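# Seat the crooked brick on the base brick and release

## Task

Get the crooked brick sitting fully down on the base brick, then open the gripper and pull the arms away. It counts only if the brick stays seated by itself after the robot lets go.

## Robot and tools

Robot and frame. There are two arms, left_arm and right_arm, mounted facing each other across a table. All poses use one shared scene frame. Its origin is the table centre, the table surface is at z = +0.020 m, +z points up, and left_arm's base is on the +y side. The arm names say nothing about which side of a picture an arm appears on. Reported hand positions can be a little off, more so at long reach.

Gripper. The fingers extend along the gripper's own +x axis and close along its y axis. end_effector_position is the point midway between the finger pads, 3 to 4 cm behind the fingertips.

Joint ranges (rad): waist -3.054 to 3.054, shoulder 0.000 to 3.142, elbow 0.000 to 2.356, wrist pitch -1.571 to 1.571, wrist yaw -1.571 to 1.571, wrist roll -3.142 to 3.142. Load limits (N m): waist 16.8, shoulder 20.8, elbow 20.8, wrist pitch 5.49, wrist yaw 5.47, wrist roll 5.13. A carried object's weight adds to the load.

The row format. Every motion command uses rows of 16 numbers. The first 8 are for left_arm: x, y, z, qw, qx, qy, qz, opening. The last 8 are the same for right_arm. Both halves must always be filled in, even if only one arm should move. x, y, z is an absolute target in metres for that gripper's end_effector_position. qw, qx, qy, qz is an absolute target orientation, w first. Both are in the scene frame, so each half is a pose. To keep an arm still, resend the whole pose from the last result taken before it stopped, plus the opening it should keep. To hold an orientation steady, keep sending the same commanded quaternion rather than the reported one, which drifts.

Opening runs from -1 to 1. +1 is fully open (0.088 m). Empty fingers meet at about -0.80, and lower values close them no further. Going from open to shut takes at least about 0.5 s. To grip, command roughly 0.07 below the current grip_measured, or less for a gentler hold. Under a firm squeeze, grip_measured reads up to 0.061 narrower than the pads really are. Each arm's readings also carry a fixed error of about 1 mm. Parts thinner than about 3 mm get proportionally less grip force.

execute_actions(actions, pictures). actions is a list holding nothing, one action or one wait:
- Empty list: sends nothing and returns the current state.
- Action {"rows": [...], "steps": n}: 1 to 15 rows and n from 1 to 15 (default 15). Each step lasts 1/30 s and uses one row. If there are fewer rows than steps, the last row repeats.
- Wait {"steps": n}, n up to 300: returns once n steps have passed since the previous result. Your reply time counts toward those steps.
pictures (true/false) chooses whether camera images come back; by default they do.
A target more than 0.6 m from that arm's last reported position, along any gripper axis, gets the call refused, and nothing is sent. On each step the controller limits the command to within 70 mm and 16 degrees of the measured pose, and it favours position over orientation. Once an action ends, the arm continues only to that last limited pose. Long moves therefore need several calls, with the pose checked after each.

move(target, speed). target is one 16-number row as above, giving absolute poses. Each gripper follows a straight path from where it is to its pose, turning the shorter way round, and both paths finish together. A path lasts 0.5 to 10 s and is cut off at 10 s. speed is the top path speed, 0.002 to 0.5 m/s (default 0.25); turning is capped at twice that figure in rad/s. The opening is sent when the move begins. Paths do not avoid objects or the other arm. Grippers lag behind the path, can wander off it, and can overshoot the speed, especially with the arm nearly straight. The result adds a "move:" line. It names the ending (done, off_target, moving, held, fault) and any limits: paced means the sent pose was clipped, and held means a check blocked some steps, after which the arm may move fast. It also gives each gripper's distance to its pose. If the ending names only one arm, the other one finished normally.

wait(seconds): 0 to 10 s, sends nothing new. zoom_image(camera, region): region is [x0, y0, x1, y1] in image pixels with (0,0) at the top left, at most 504 by 504. finished_scene(scene): ends the current scene for good and reports whether the goal was met. Replying without any tool call ends everything.

Cameras, all 504x504: cam_head_left, cam_head_right, cam_high, cam_low, cam_left_wrist, cam_right_wrist.

Reading results. The state line, left_arm: … | right_arm: …, gives each gripper's position, quaternion, and linear and angular velocity. grip_measured is the finger opening on the command scale. grip_effort_n is the motor effort in newtons: negative closes, positive opens. It caps at about 83 N, can stay nonzero from friction while the fingers are idle, and reads n/a at the start. A "pose unreachable" line means the clearance check changed or blocked a command to the named arm. HELD marks steps that were not sent. A "Hand target" line shows where the controller is now driving each gripper. MOTOR HOT appears from 50 °C. An OVER-TEMPERATURE FAULT at 95 °C holds the arm, and the arm can lose power and go limp if it does not cool. A TORQUE FAULT freezes the arm for 10 s and drops the rest of the call. The simulation keeps running while you compose a reply.

Cautions. Nothing may leave the table. Do not let the arms collide or push on each other. Approach contacts slowly: faster motion hits harder, and aiming past the contact point presses harder. Avoid drops, slips and slams. Friction can leave a gripper short of its target or slightly tilted, and small moves may not happen at all, so check the result and correct the tilt. The held brick may be briefly tugged, and loose objects nudged. Before finishing, open the gripper, withdraw, and confirm the brick stays seated without support.

Each tool is called after "Call:" as name(argument=value, ...), one argument or row to a line, values as JSON.

## Session

Call:
execute_actions(
  actions=[],
)

Scene clock: 0.00 s of 3900.00 s.
left_arm: end_effector_position=(-0.3144, +0.1248, +0.2458) grip_measured=+1.000 grip_effort_n=n/a end_effector_quat_wxyz=(+0.026, -0.021, -0.741, -0.671) end_effector_velocity=(-0.001, +0.002, -0.001) end_effector_angular_velocity=(+0.028, -0.004, -0.011) | right_arm: end_effector_position=(-0.0220, -0.1406, +0.3579) grip_measured=+1.000 grip_effort_n=n/a end_effector_quat_wxyz=(+0.705, +0.016, -0.012, +0.709) end_effector_velocity=(+0.002, -0.001, -0.001) end_effector_angular_velocity=(-0.002, -0.007, -0.010)
Joint positions: left_arm=[-0.41   1.903  0.939  1.126  1.152  1.521  0.088] | right_arm=[0.007 0.855 0.644 0.25  0.002 0.006 0.088]
Joint velocities: left_arm=[-0.002 -0.002 -0.002 -0.007  0.007 -0.022  0.   ] | right_arm=[-0.002 -0.007 -0.002 -0.007  0.007 -0.007  0.   ]
Heat: left arm: hottest elbow 20 °C (+0.0 °C/min); right arm: hottest wrist pitch 18 °C (+0.0 °C/min).
Hand target (left_arm): -0.314, +0.125, +0.246; -0.026, +0.021, +0.741, +0.671
Hand target (right_arm): -0.022, -0.141, +0.358; +0.705, +0.016, -0.012, +0.709

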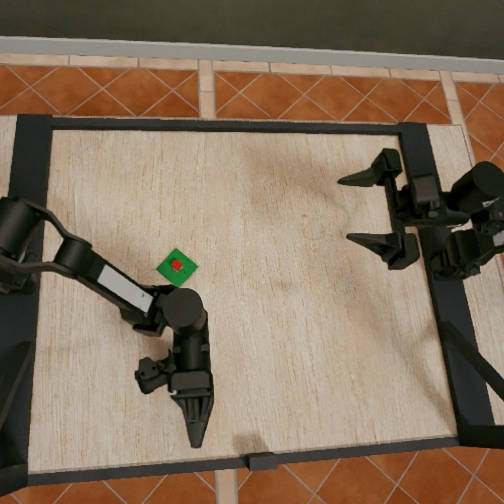

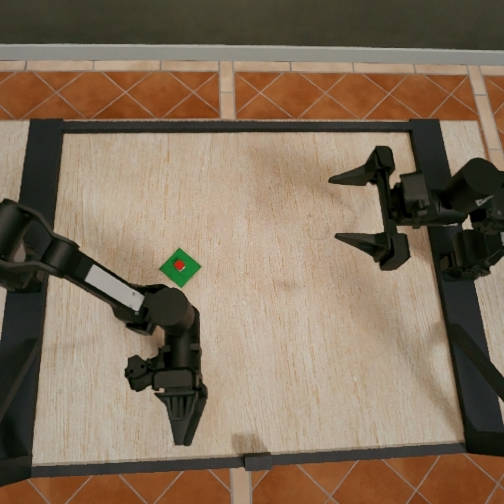

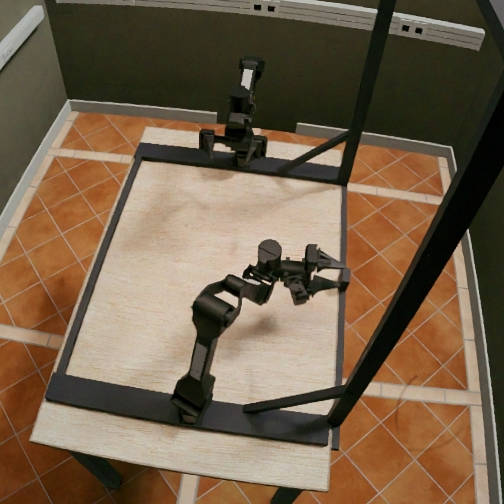

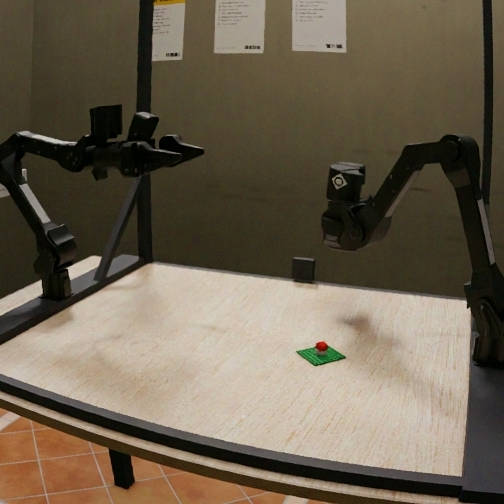

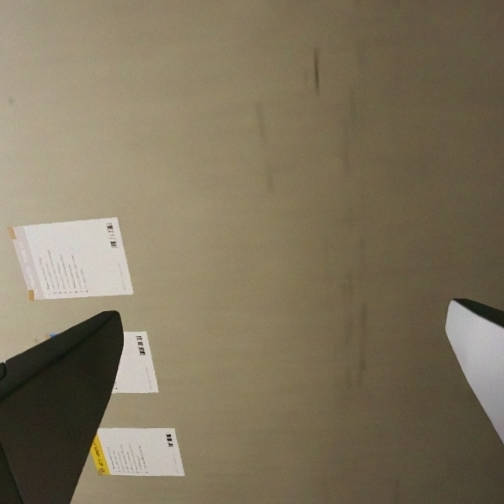

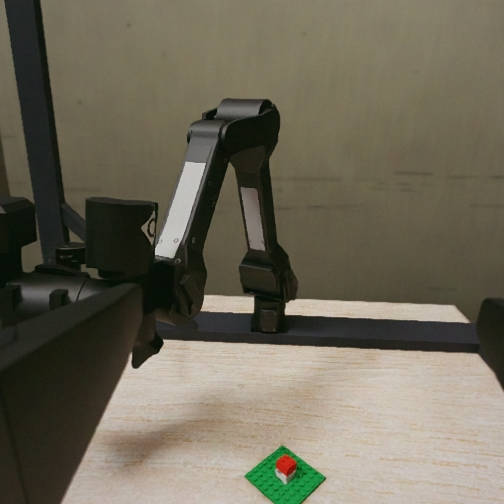

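Call:
zoom_image(
  camera="cam_low",
  region=[140,0,360,70],
)

Call:
zoom_image(
  camera="cam_right_wrist",
  region=[245,440,325,504],
)

Call:
move(
  target=[-0.1,0.1,0.25,0.68,0.19,0.19,-0.68,1,-0.022,-0.25,0.3,0.705,0.016,-0.012,0.709,1],
  speed=0.4,
)

Call:
move(
  target=[-0.01,0.19,0.15,0.5,0.5,0.5,-0.5,-1,-0.022,-0.25,0.3,0.705,0.016,-0.012,0.709,1],
  speed=0.4,
)

Region (140, 0, 360, 70) of cam_low's 504x504 image, scaled by 2.291, with more detail than that image has; it fills the top 160 rows of this view, and the rest is white.

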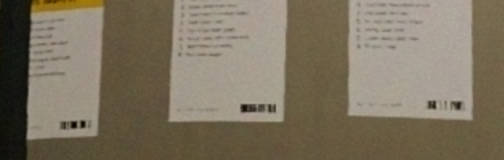

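Region (245, 440, 325, 504) of cam_right_wrist's 504x504 image, scaled by 6.300, with more detail than that image has; it fills the top 403 rows of this view, and the rest is white.

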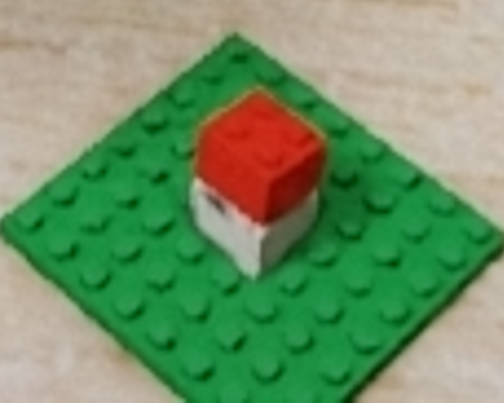

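Scene clock: 10.67 s of 3900.00 s.
left_arm: end_effector_position=(-0.1012, +0.1009, +0.2497) grip_measured=+1.000 grip_effort_n=-3.5 end_effector_quat_wxyz=(+0.678, +0.195, +0.188, -0.684) end_effector_velocity=(+0.003, +0.003, -0.002) end_effector_angular_velocity=(+0.024, +0.019, +0.028) | right_arm: end_effector_position=(-0.0212, -0.2503, +0.3066) grip_measured=+1.000 grip_effort_n=-1.2 end_effector_quat_wxyz=(+0.705, +0.020, -0.016, +0.709) end_effector_velocity=(-0.001, -0.000, -0.002) end_effector_angular_velocity=(-0.007, -0.008, +0.005)
Joint positions: left_arm=[-0.339  1.24   0.891 -0.225 -0.282 -0.17   0.088] | right_arm=[ 0.007  0.18   0.373 -0.142  0.002  0.006  0.088]
Joint velocities: left_arm=[ 0.002 -0.002  0.007 -0.037 -0.007 -0.037  0.   ] | right_arm=[-0.002 -0.002 -0.002 -0.007 -0.007 -0.007  0.   ]
Heat: left arm: hottest elbow 21 °C (+5.6 °C/min); right arm: hottest wrist pitch 20 °C (+11.2 °C/min).
Hand target (left_arm): -0.100, +0.099, +0.251; +0.680, +0.193, +0.191, -0.681
Hand target (right_arm): -0.021, -0.250, +0.301; +0.705, +0.016, -0.012, +0.709
Off the commanded pose (left_arm): 0.002 m, 1 deg.
Off the commanded pose (right_arm): 0.007 m, 1 deg.
After step 90, 4.03 s passed at rest.
move: done

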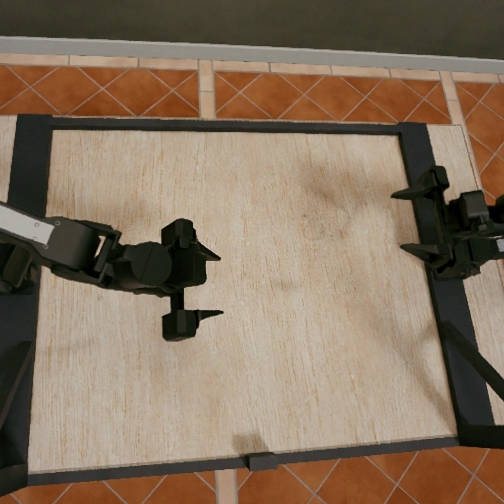

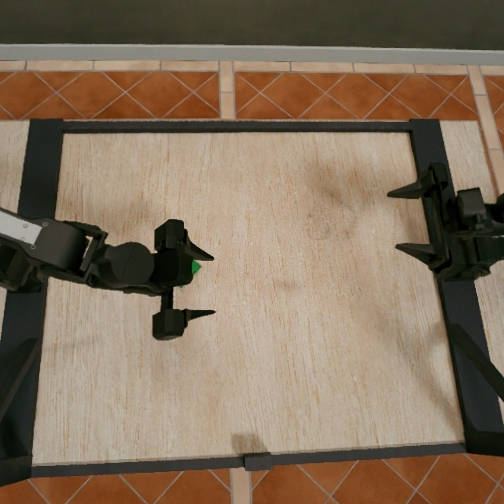

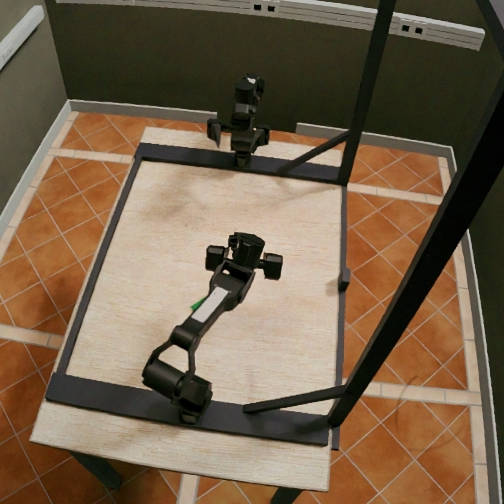

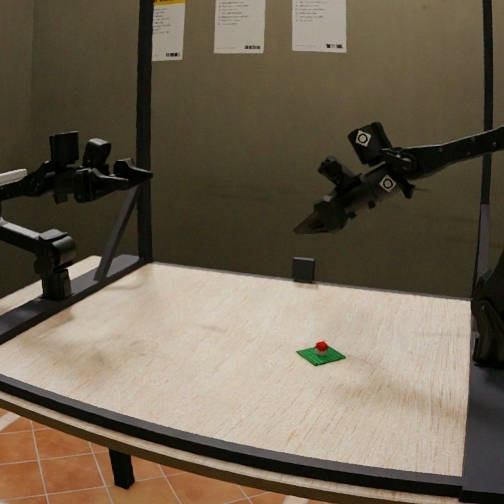

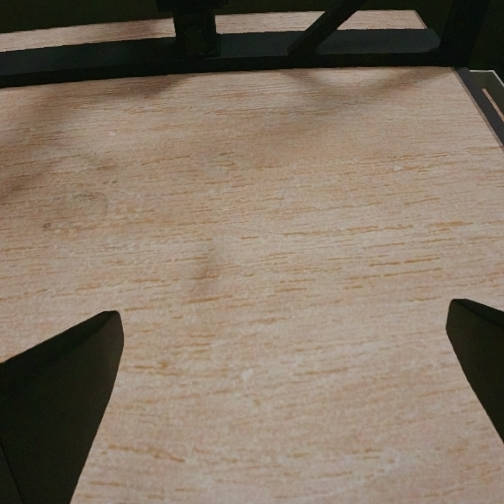

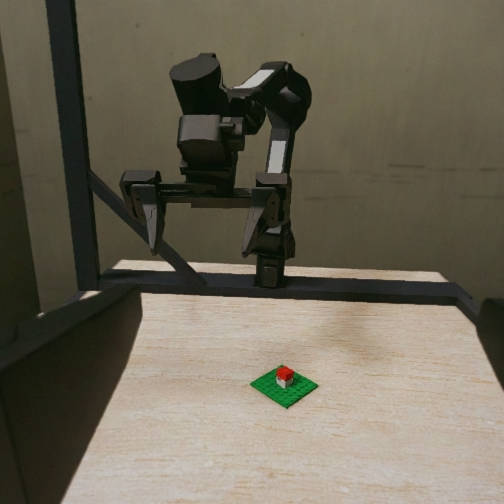

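Scene clock: 12.43 s of 3900.00 s.
left_arm: end_effector_position=(-0.0100, +0.1910, +0.1500) grip_measured=-0.792 grip_effort_n=-83.5 end_effector_quat_wxyz=(+0.502, +0.497, +0.500, -0.502) end_effector_velocity=(+0.000, -0.000, +0.002) end_effector_angular_velocity=(-0.002, -0.007, +0.020) | right_arm: end_effector_position=(-0.0218, -0.2507, +0.3061) grip_measured=+1.000 grip_effort_n=-1.2 end_effector_quat_wxyz=(+0.705, +0.020, -0.015, +0.709) end_effector_velocity=(+0.000, -0.000, +0.001) end_effector_angular_velocity=(+0.007, +0.007, +0.000)
Joint positions: left_arm=[ 0.039  1.555  1.162 -1.171  0.003  0.036  0.   ] | right_arm=[ 0.018  0.176  0.37  -0.144  0.013  0.006  0.088]
Joint velocities: left_arm=[-0.002 -0.002  0.007 -0.007 -0.007 -0.022 -0.   ] | right_arm=[-0.007 -0.002 -0.002  0.007 -0.007  0.007  0.   ]
Heat: left arm: hottest elbow 21 °C (+4.8 °C/min); right arm: hottest elbow 20 °C (+9.7 °C/min).
Hand target (left_arm): -0.009, +0.189, +0.149; +0.499, +0.498, +0.501, -0.501
Hand target (right_arm): -0.022, -0.250, +0.300; +0.705, +0.016, -0.012, +0.709
Off the commanded pose (left_arm): 0.001 m, 0 deg.
Off the commanded pose (right_arm): 0.006 m, 1 deg.
move: done

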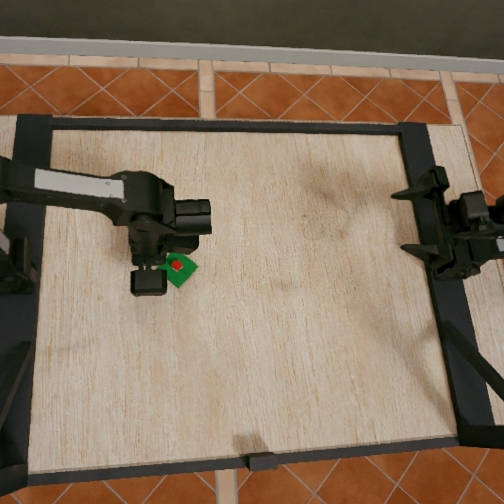

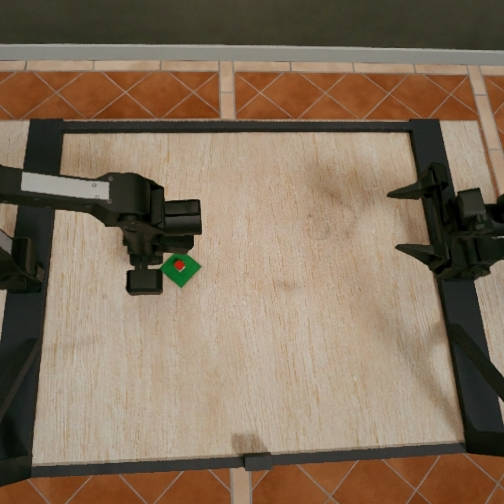

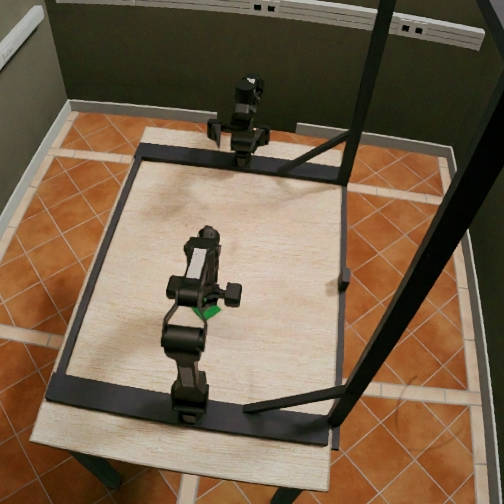

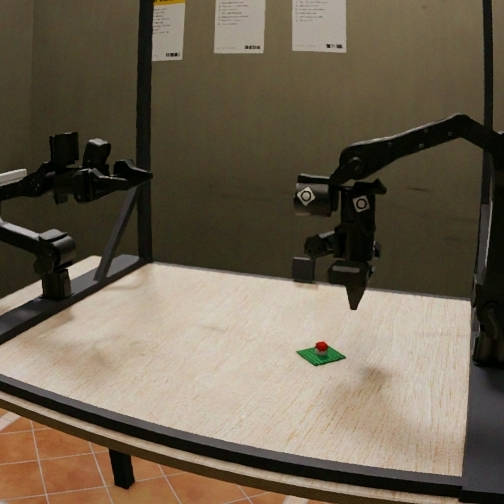

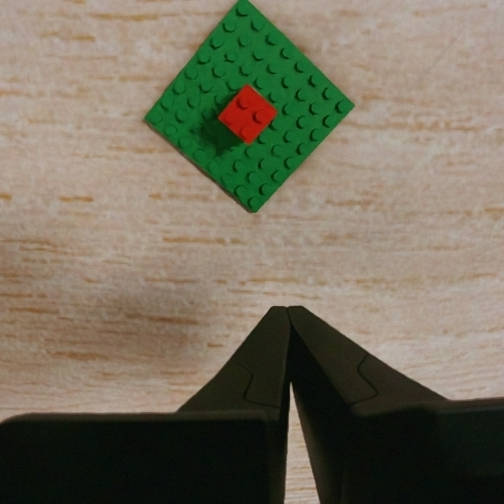

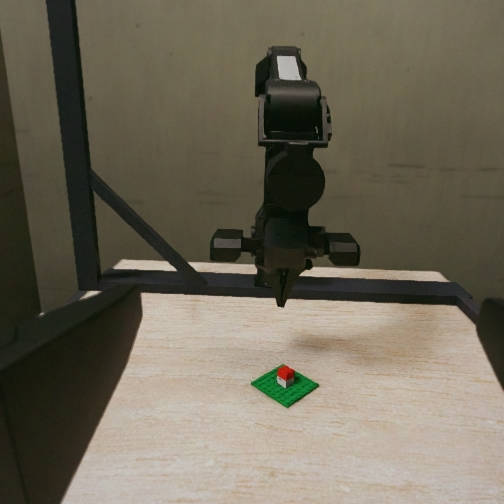

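Call:
move(
  target=[-0.003,0.146,0.097,0.5,0.5,0.5,-0.5,-0.8,-0.022,-0.25,0.306,0.705,0.016,-0.012,0.709,1],
)

Call:
zoom_image(
  camera="cam_low",
  region=[285,305,355,375],
)

Call:
zoom_image(
  camera="cam_right_wrist",
  region=[245,330,325,410],
)

Scene clock: 19.73 s of 3900.00 s.
left_arm: end_effector_position=(-0.0048, +0.1484, +0.0989) grip_measured=-0.791 grip_effort_n=-55.6 end_effector_quat_wxyz=(+0.501, +0.498, +0.501, -0.501) end_effector_velocity=(+0.002, +0.003, -0.004) end_effector_angular_velocity=(+0.022, -0.006, -0.020) | right_arm: end_effector_position=(-0.0218, -0.2498, +0.3035) grip_measured=+1.000 grip_effort_n=-1.2 end_effector_quat_wxyz=(+0.705, +0.016, -0.011, +0.709) end_effector_velocity=(+0.002, +0.000, -0.005) end_effector_angular_velocity=(-0.022, -0.007, -0.010)
Joint positions: left_arm=[ 0.05   1.766  1.184 -0.986  0.003  0.048  0.   ] | right_arm=[ 0.018  0.181  0.37  -0.151  0.013  0.006  0.088]
Joint velocities: left_arm=[ 0.002  0.012 -0.002 -0.007 -0.007  0.022  0.   ] | right_arm=[-0.002 -0.002 -0.002 -0.022  0.007 -0.007  0.   ]
Heat: left arm: hottest elbow 22 °C (+6.1 °C/min); right arm: hottest wrist pitch 21 °C (+9.1 °C/min).
Hand target (left_arm): -0.003, +0.146, +0.097; +0.500, +0.500, +0.500, -0.500
Hand target (right_arm): -0.022, -0.250, +0.306; +0.705, +0.016, -0.012, +0.709
Off the commanded pose (left_arm): 0.004 m, 0 deg.
Off the commanded pose (right_arm): 0.003 m, 0 deg.
After step 90, 3.37 s passed at rest.
move: done

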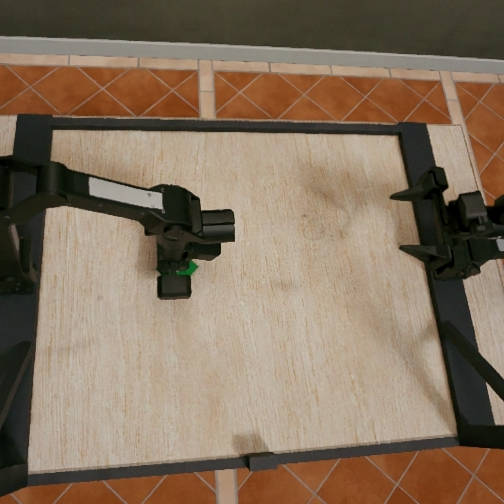

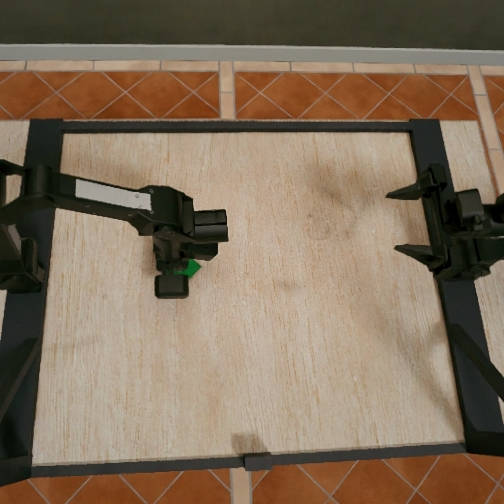

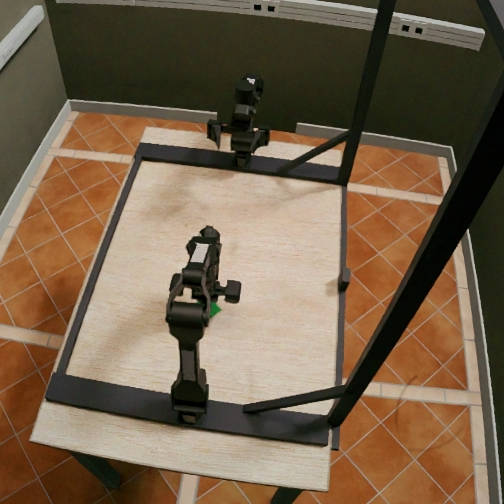

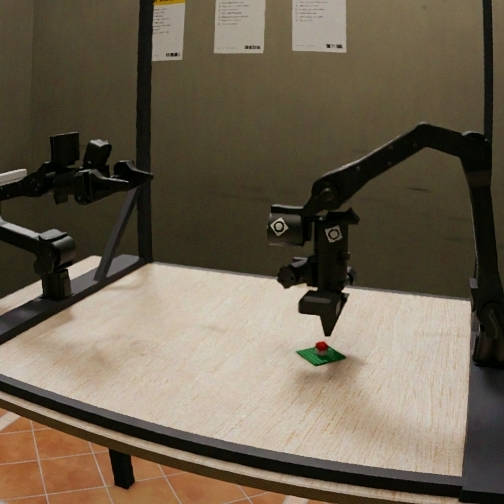

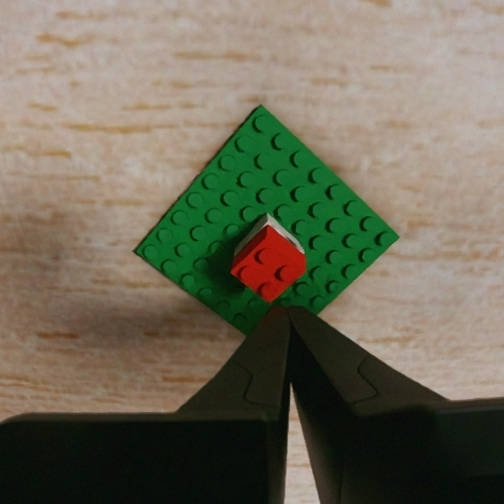

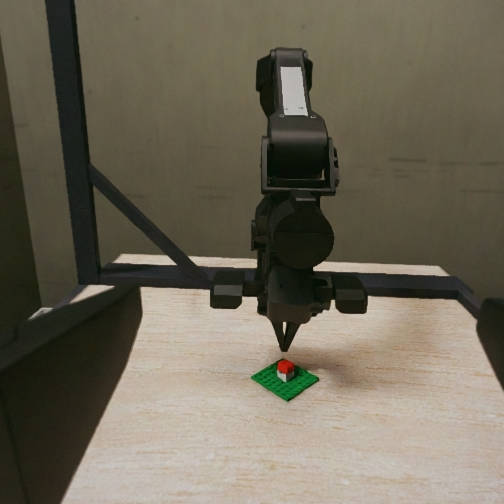

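Region (285, 305, 355, 375) of cam_low's 504x504 image, scaled by 7.200, with more detail than that image has.

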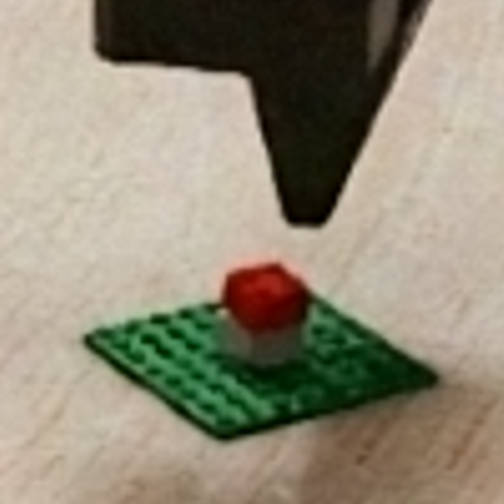

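Region (245, 330, 325, 410) of cam_right_wrist's 504x504 image, scaled by 6.300, with more detail than that image has.

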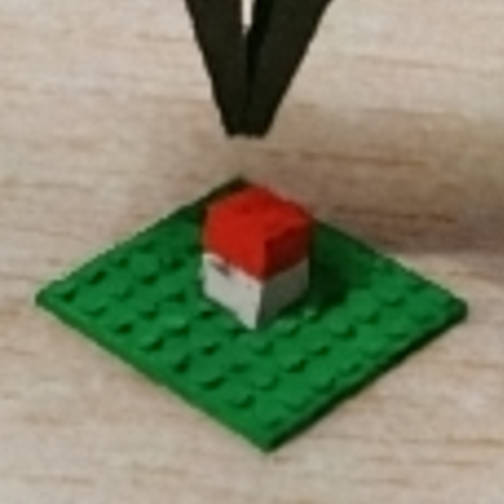

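Tilted up on the -x side; press near the centre.

Call:
move(
  target=[0,0.135,0.087,0.5,0.5,0.5,-0.5,-0.8,-0.022,-0.25,0.306,0.705,0.016,-0.012,0.709,1],
  speed=0.03,
)

Call:
zoom_image(
  camera="cam_low",
  region=[285,305,355,375],
)

Call:
zoom_image(
  camera="cam_right_wrist",
  region=[245,330,325,410],
)

Scene clock: 26.07 s of 3900.00 s.
left_arm: end_effector_position=(-0.0017, +0.1377, +0.0890) grip_measured=-0.791 grip_effort_n=-55.6 end_effector_quat_wxyz=(+0.501, +0.498, +0.501, -0.501) end_effector_velocity=(-0.002, -0.004, +0.002) end_effector_angular_velocity=(-0.017, +0.006, +0.005) | right_arm: end_effector_position=(-0.0218, -0.2498, +0.3034) grip_measured=+1.000 grip_effort_n=-1.2 end_effector_quat_wxyz=(+0.705, +0.016, -0.011, +0.709) end_effector_velocity=(-0.001, -0.001, -0.001) end_effector_angular_velocity=(-0.002, -0.008, +0.005)
Joint positions: left_arm=[ 0.059  1.818  1.208 -0.958  0.003  0.056  0.   ] | right_arm=[ 0.018  0.182  0.37  -0.151  0.013  0.006  0.088]
Joint velocities: left_arm=[-0.002 -0.002  0.007  0.007  0.007 -0.007 -0.   ] | right_arm=[-0.002 -0.007 -0.002 -0.007 -0.007 -0.007  0.   ]
Heat: left arm: hottest elbow 23 °C (+6.9 °C/min); right arm: hottest wrist pitch 22 °C (+9.2 °C/min).
Hand target (left_arm): -0.000, +0.135, +0.087; +0.500, +0.500, +0.500, -0.500
Hand target (right_arm): -0.022, -0.250, +0.306; +0.705, +0.016, -0.012, +0.709
Off the commanded pose (left_arm): 0.004 m, 0 deg.
Off the commanded pose (right_arm): 0.003 m, 0 deg.
After step 90, 2.43 s passed at rest.
move: done

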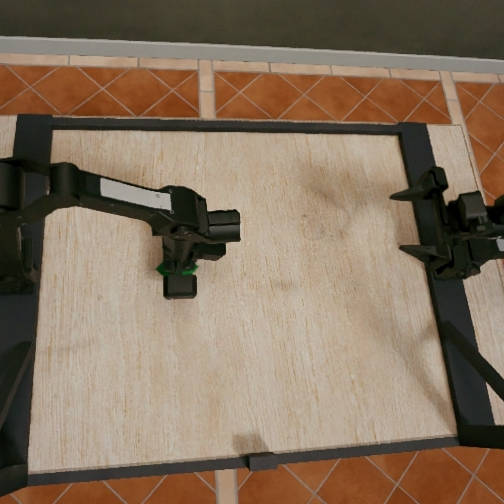

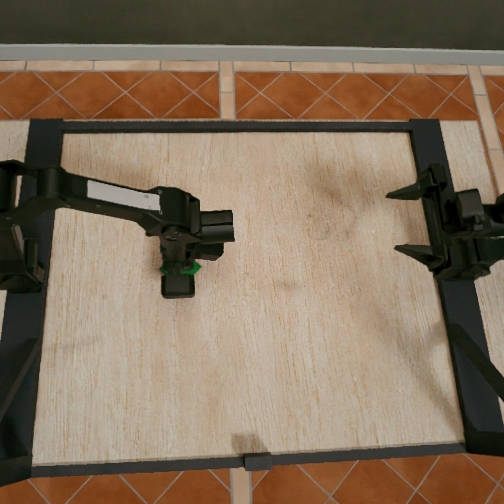

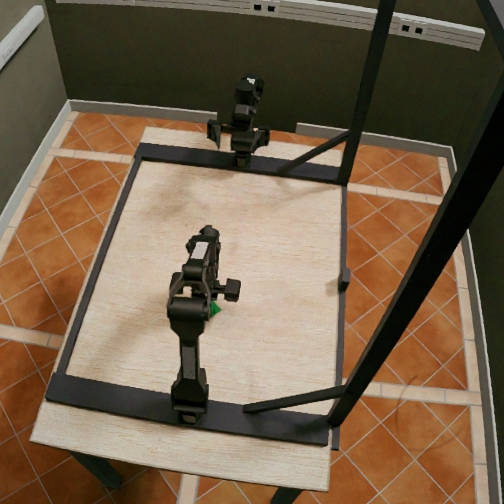

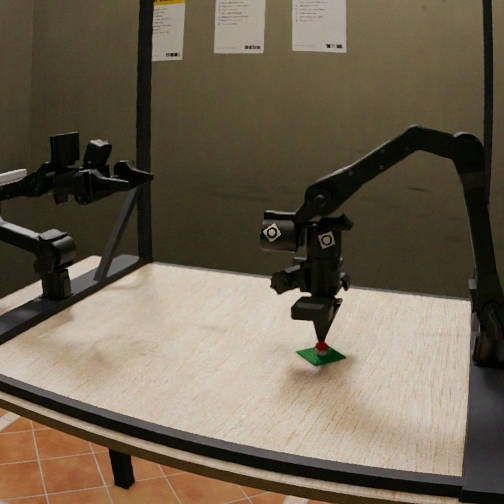

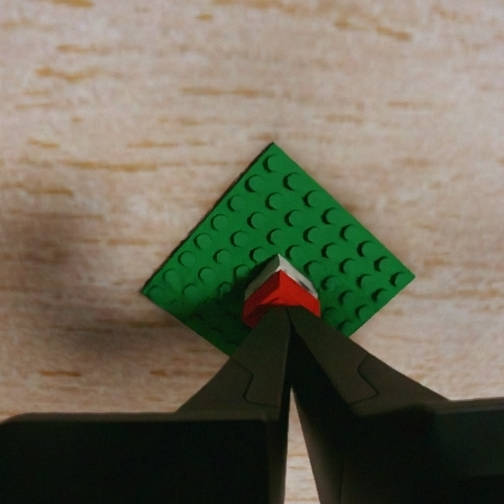

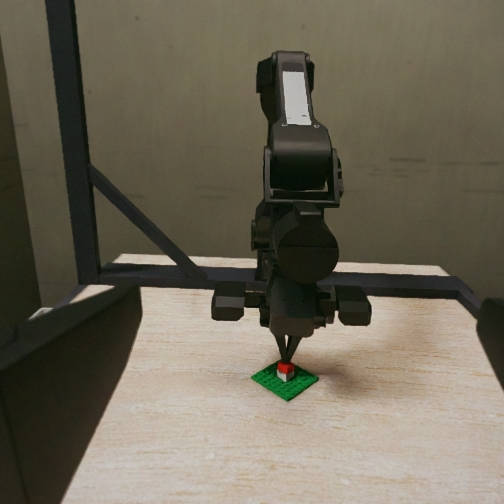

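Region (285, 305, 355, 375) of cam_low's 504x504 image, scaled by 7.200, with more detail than that image has.

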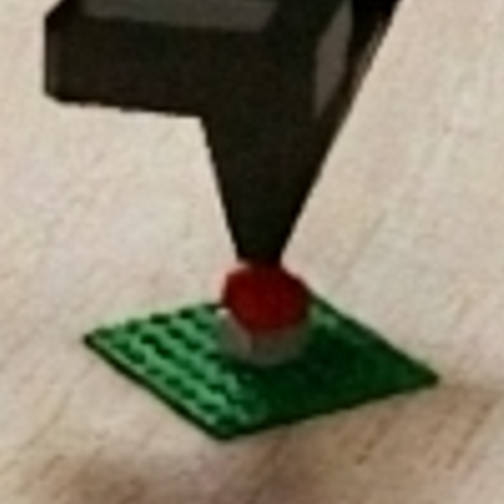

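Region (245, 330, 325, 410) of cam_right_wrist's 504x504 image, scaled by 6.300, with more detail than that image has.

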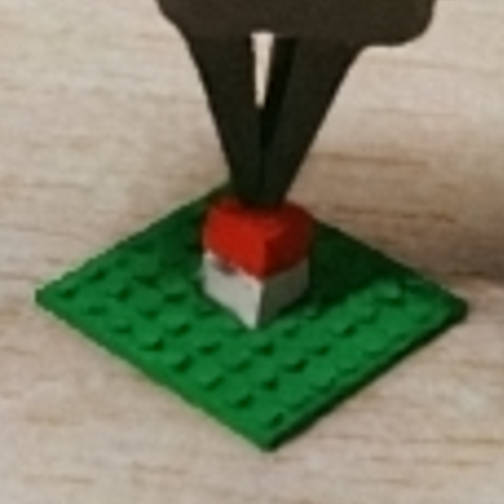

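Call:
zoom_image(
  camera="cam_left_wrist",
  region=[225,240,345,350],
)

Call:
move(
  target=[-0.0017,0.137,0.074,0.5,0.5,0.5,-0.5,-0.8,-0.022,-0.25,0.306,0.705,0.016,-0.012,0.709,1],
  speed=0.01,
)

Call:
zoom_image(
  camera="cam_left_wrist",
  region=[225,240,345,350],
)

Call:
zoom_image(
  camera="cam_right_wrist",
  region=[255,340,315,400],
)

Region (225, 240, 345, 350) of cam_left_wrist's 504x504 image, scaled by 4.200, with more detail than that image has; it fills the top 462 rows of this view, and the rest is white.

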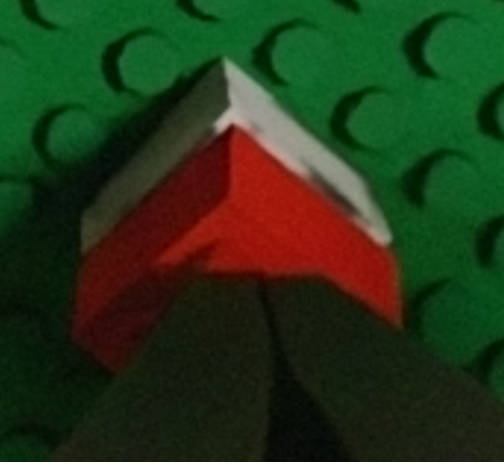

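Scene clock: 36.27 s of 3900.00 s.
left_arm: end_effector_position=(-0.0013, +0.1312, +0.0846) grip_measured=-0.791 grip_effort_n=-55.6 end_effector_quat_wxyz=(+0.509, +0.491, +0.493, -0.508) end_effector_velocity=(-0.002, -0.001, +0.000) end_effector_angular_velocity=(-0.008, +0.007, +0.005) | right_arm: end_effector_position=(-0.0218, -0.2498, +0.3034) grip_measured=+1.000 grip_effort_n=-1.2 end_effector_quat_wxyz=(+0.705, +0.016, -0.011, +0.709) end_effector_velocity=(-0.001, +0.001, -0.003) end_effector_angular_velocity=(-0.012, -0.022, +0.004)
Joint positions: left_arm=[ 0.059  1.824  1.195 -0.909  0.003  0.056  0.   ] | right_arm=[ 0.018  0.182  0.37  -0.151  0.013  0.006  0.088]
Joint velocities: left_arm=[-0.002 -0.002 -0.002  0.007  0.007 -0.007  0.   ] | right_arm=[-0.002  0.002 -0.002 -0.007 -0.007 -0.022  0.   ]
Heat: left arm: hottest elbow 23 °C (+5.0 °C/min); right arm: hottest elbow 23 °C (+8.3 °C/min).
Hand target (left_arm): -0.002, +0.137, +0.074; +0.500, +0.500, +0.500, -0.500
Hand target (right_arm): -0.022, -0.250, +0.306; +0.705, +0.016, -0.012, +0.709
Off the commanded pose (left_arm): 0.012 m, 2 deg.
Off the commanded pose (right_arm): 0.003 m, 0 deg.
After step 90, 5.47 s passed at rest.
move: off_target (left_arm)

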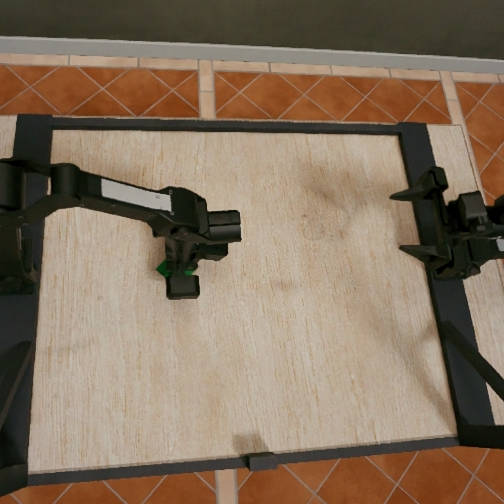

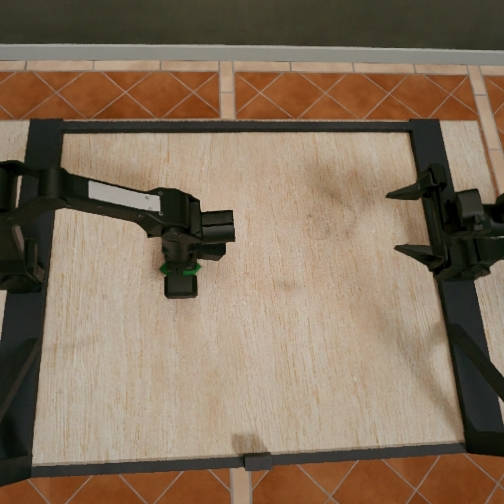

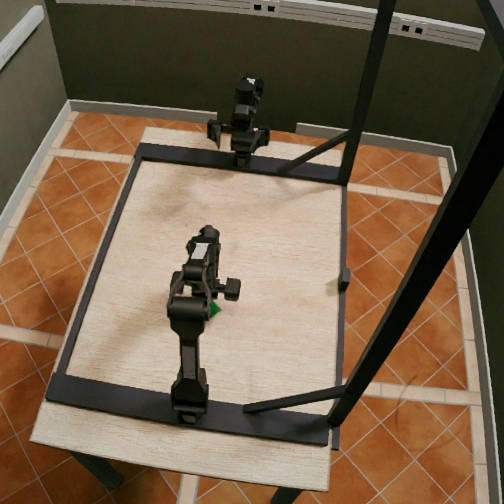

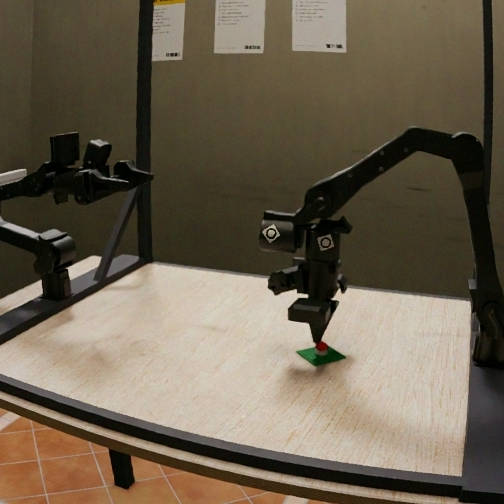

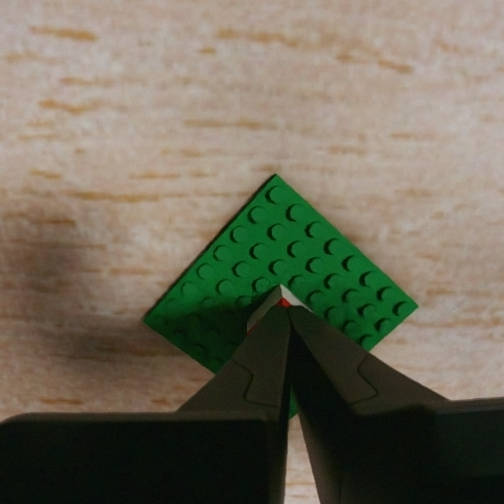

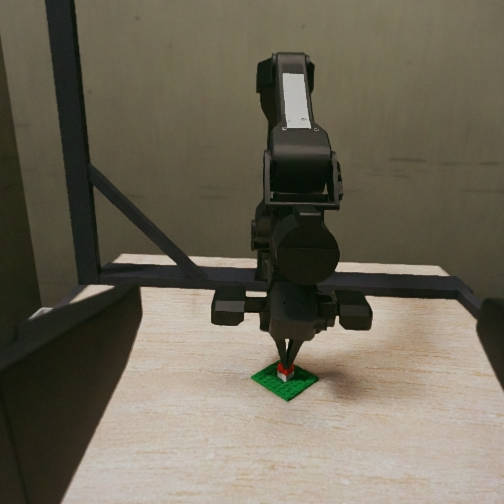

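Region (225, 240, 345, 350) of cam_left_wrist's 504x504 image, scaled by 4.200, with more detail than that image has; it fills the top 462 rows of this view, and the rest is white.

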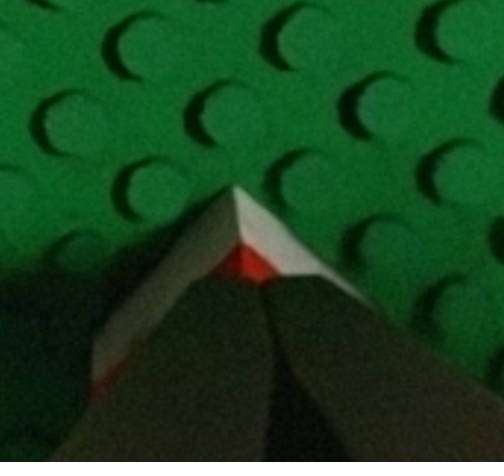

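Region (255, 340, 315, 400) of cam_right_wrist's 504x504 image, scaled by 8.400, with more detail than that image has.

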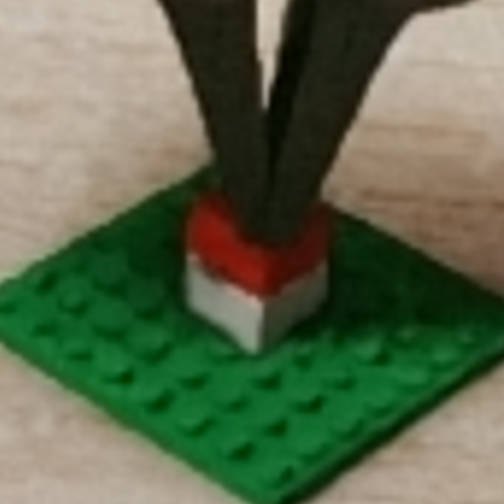

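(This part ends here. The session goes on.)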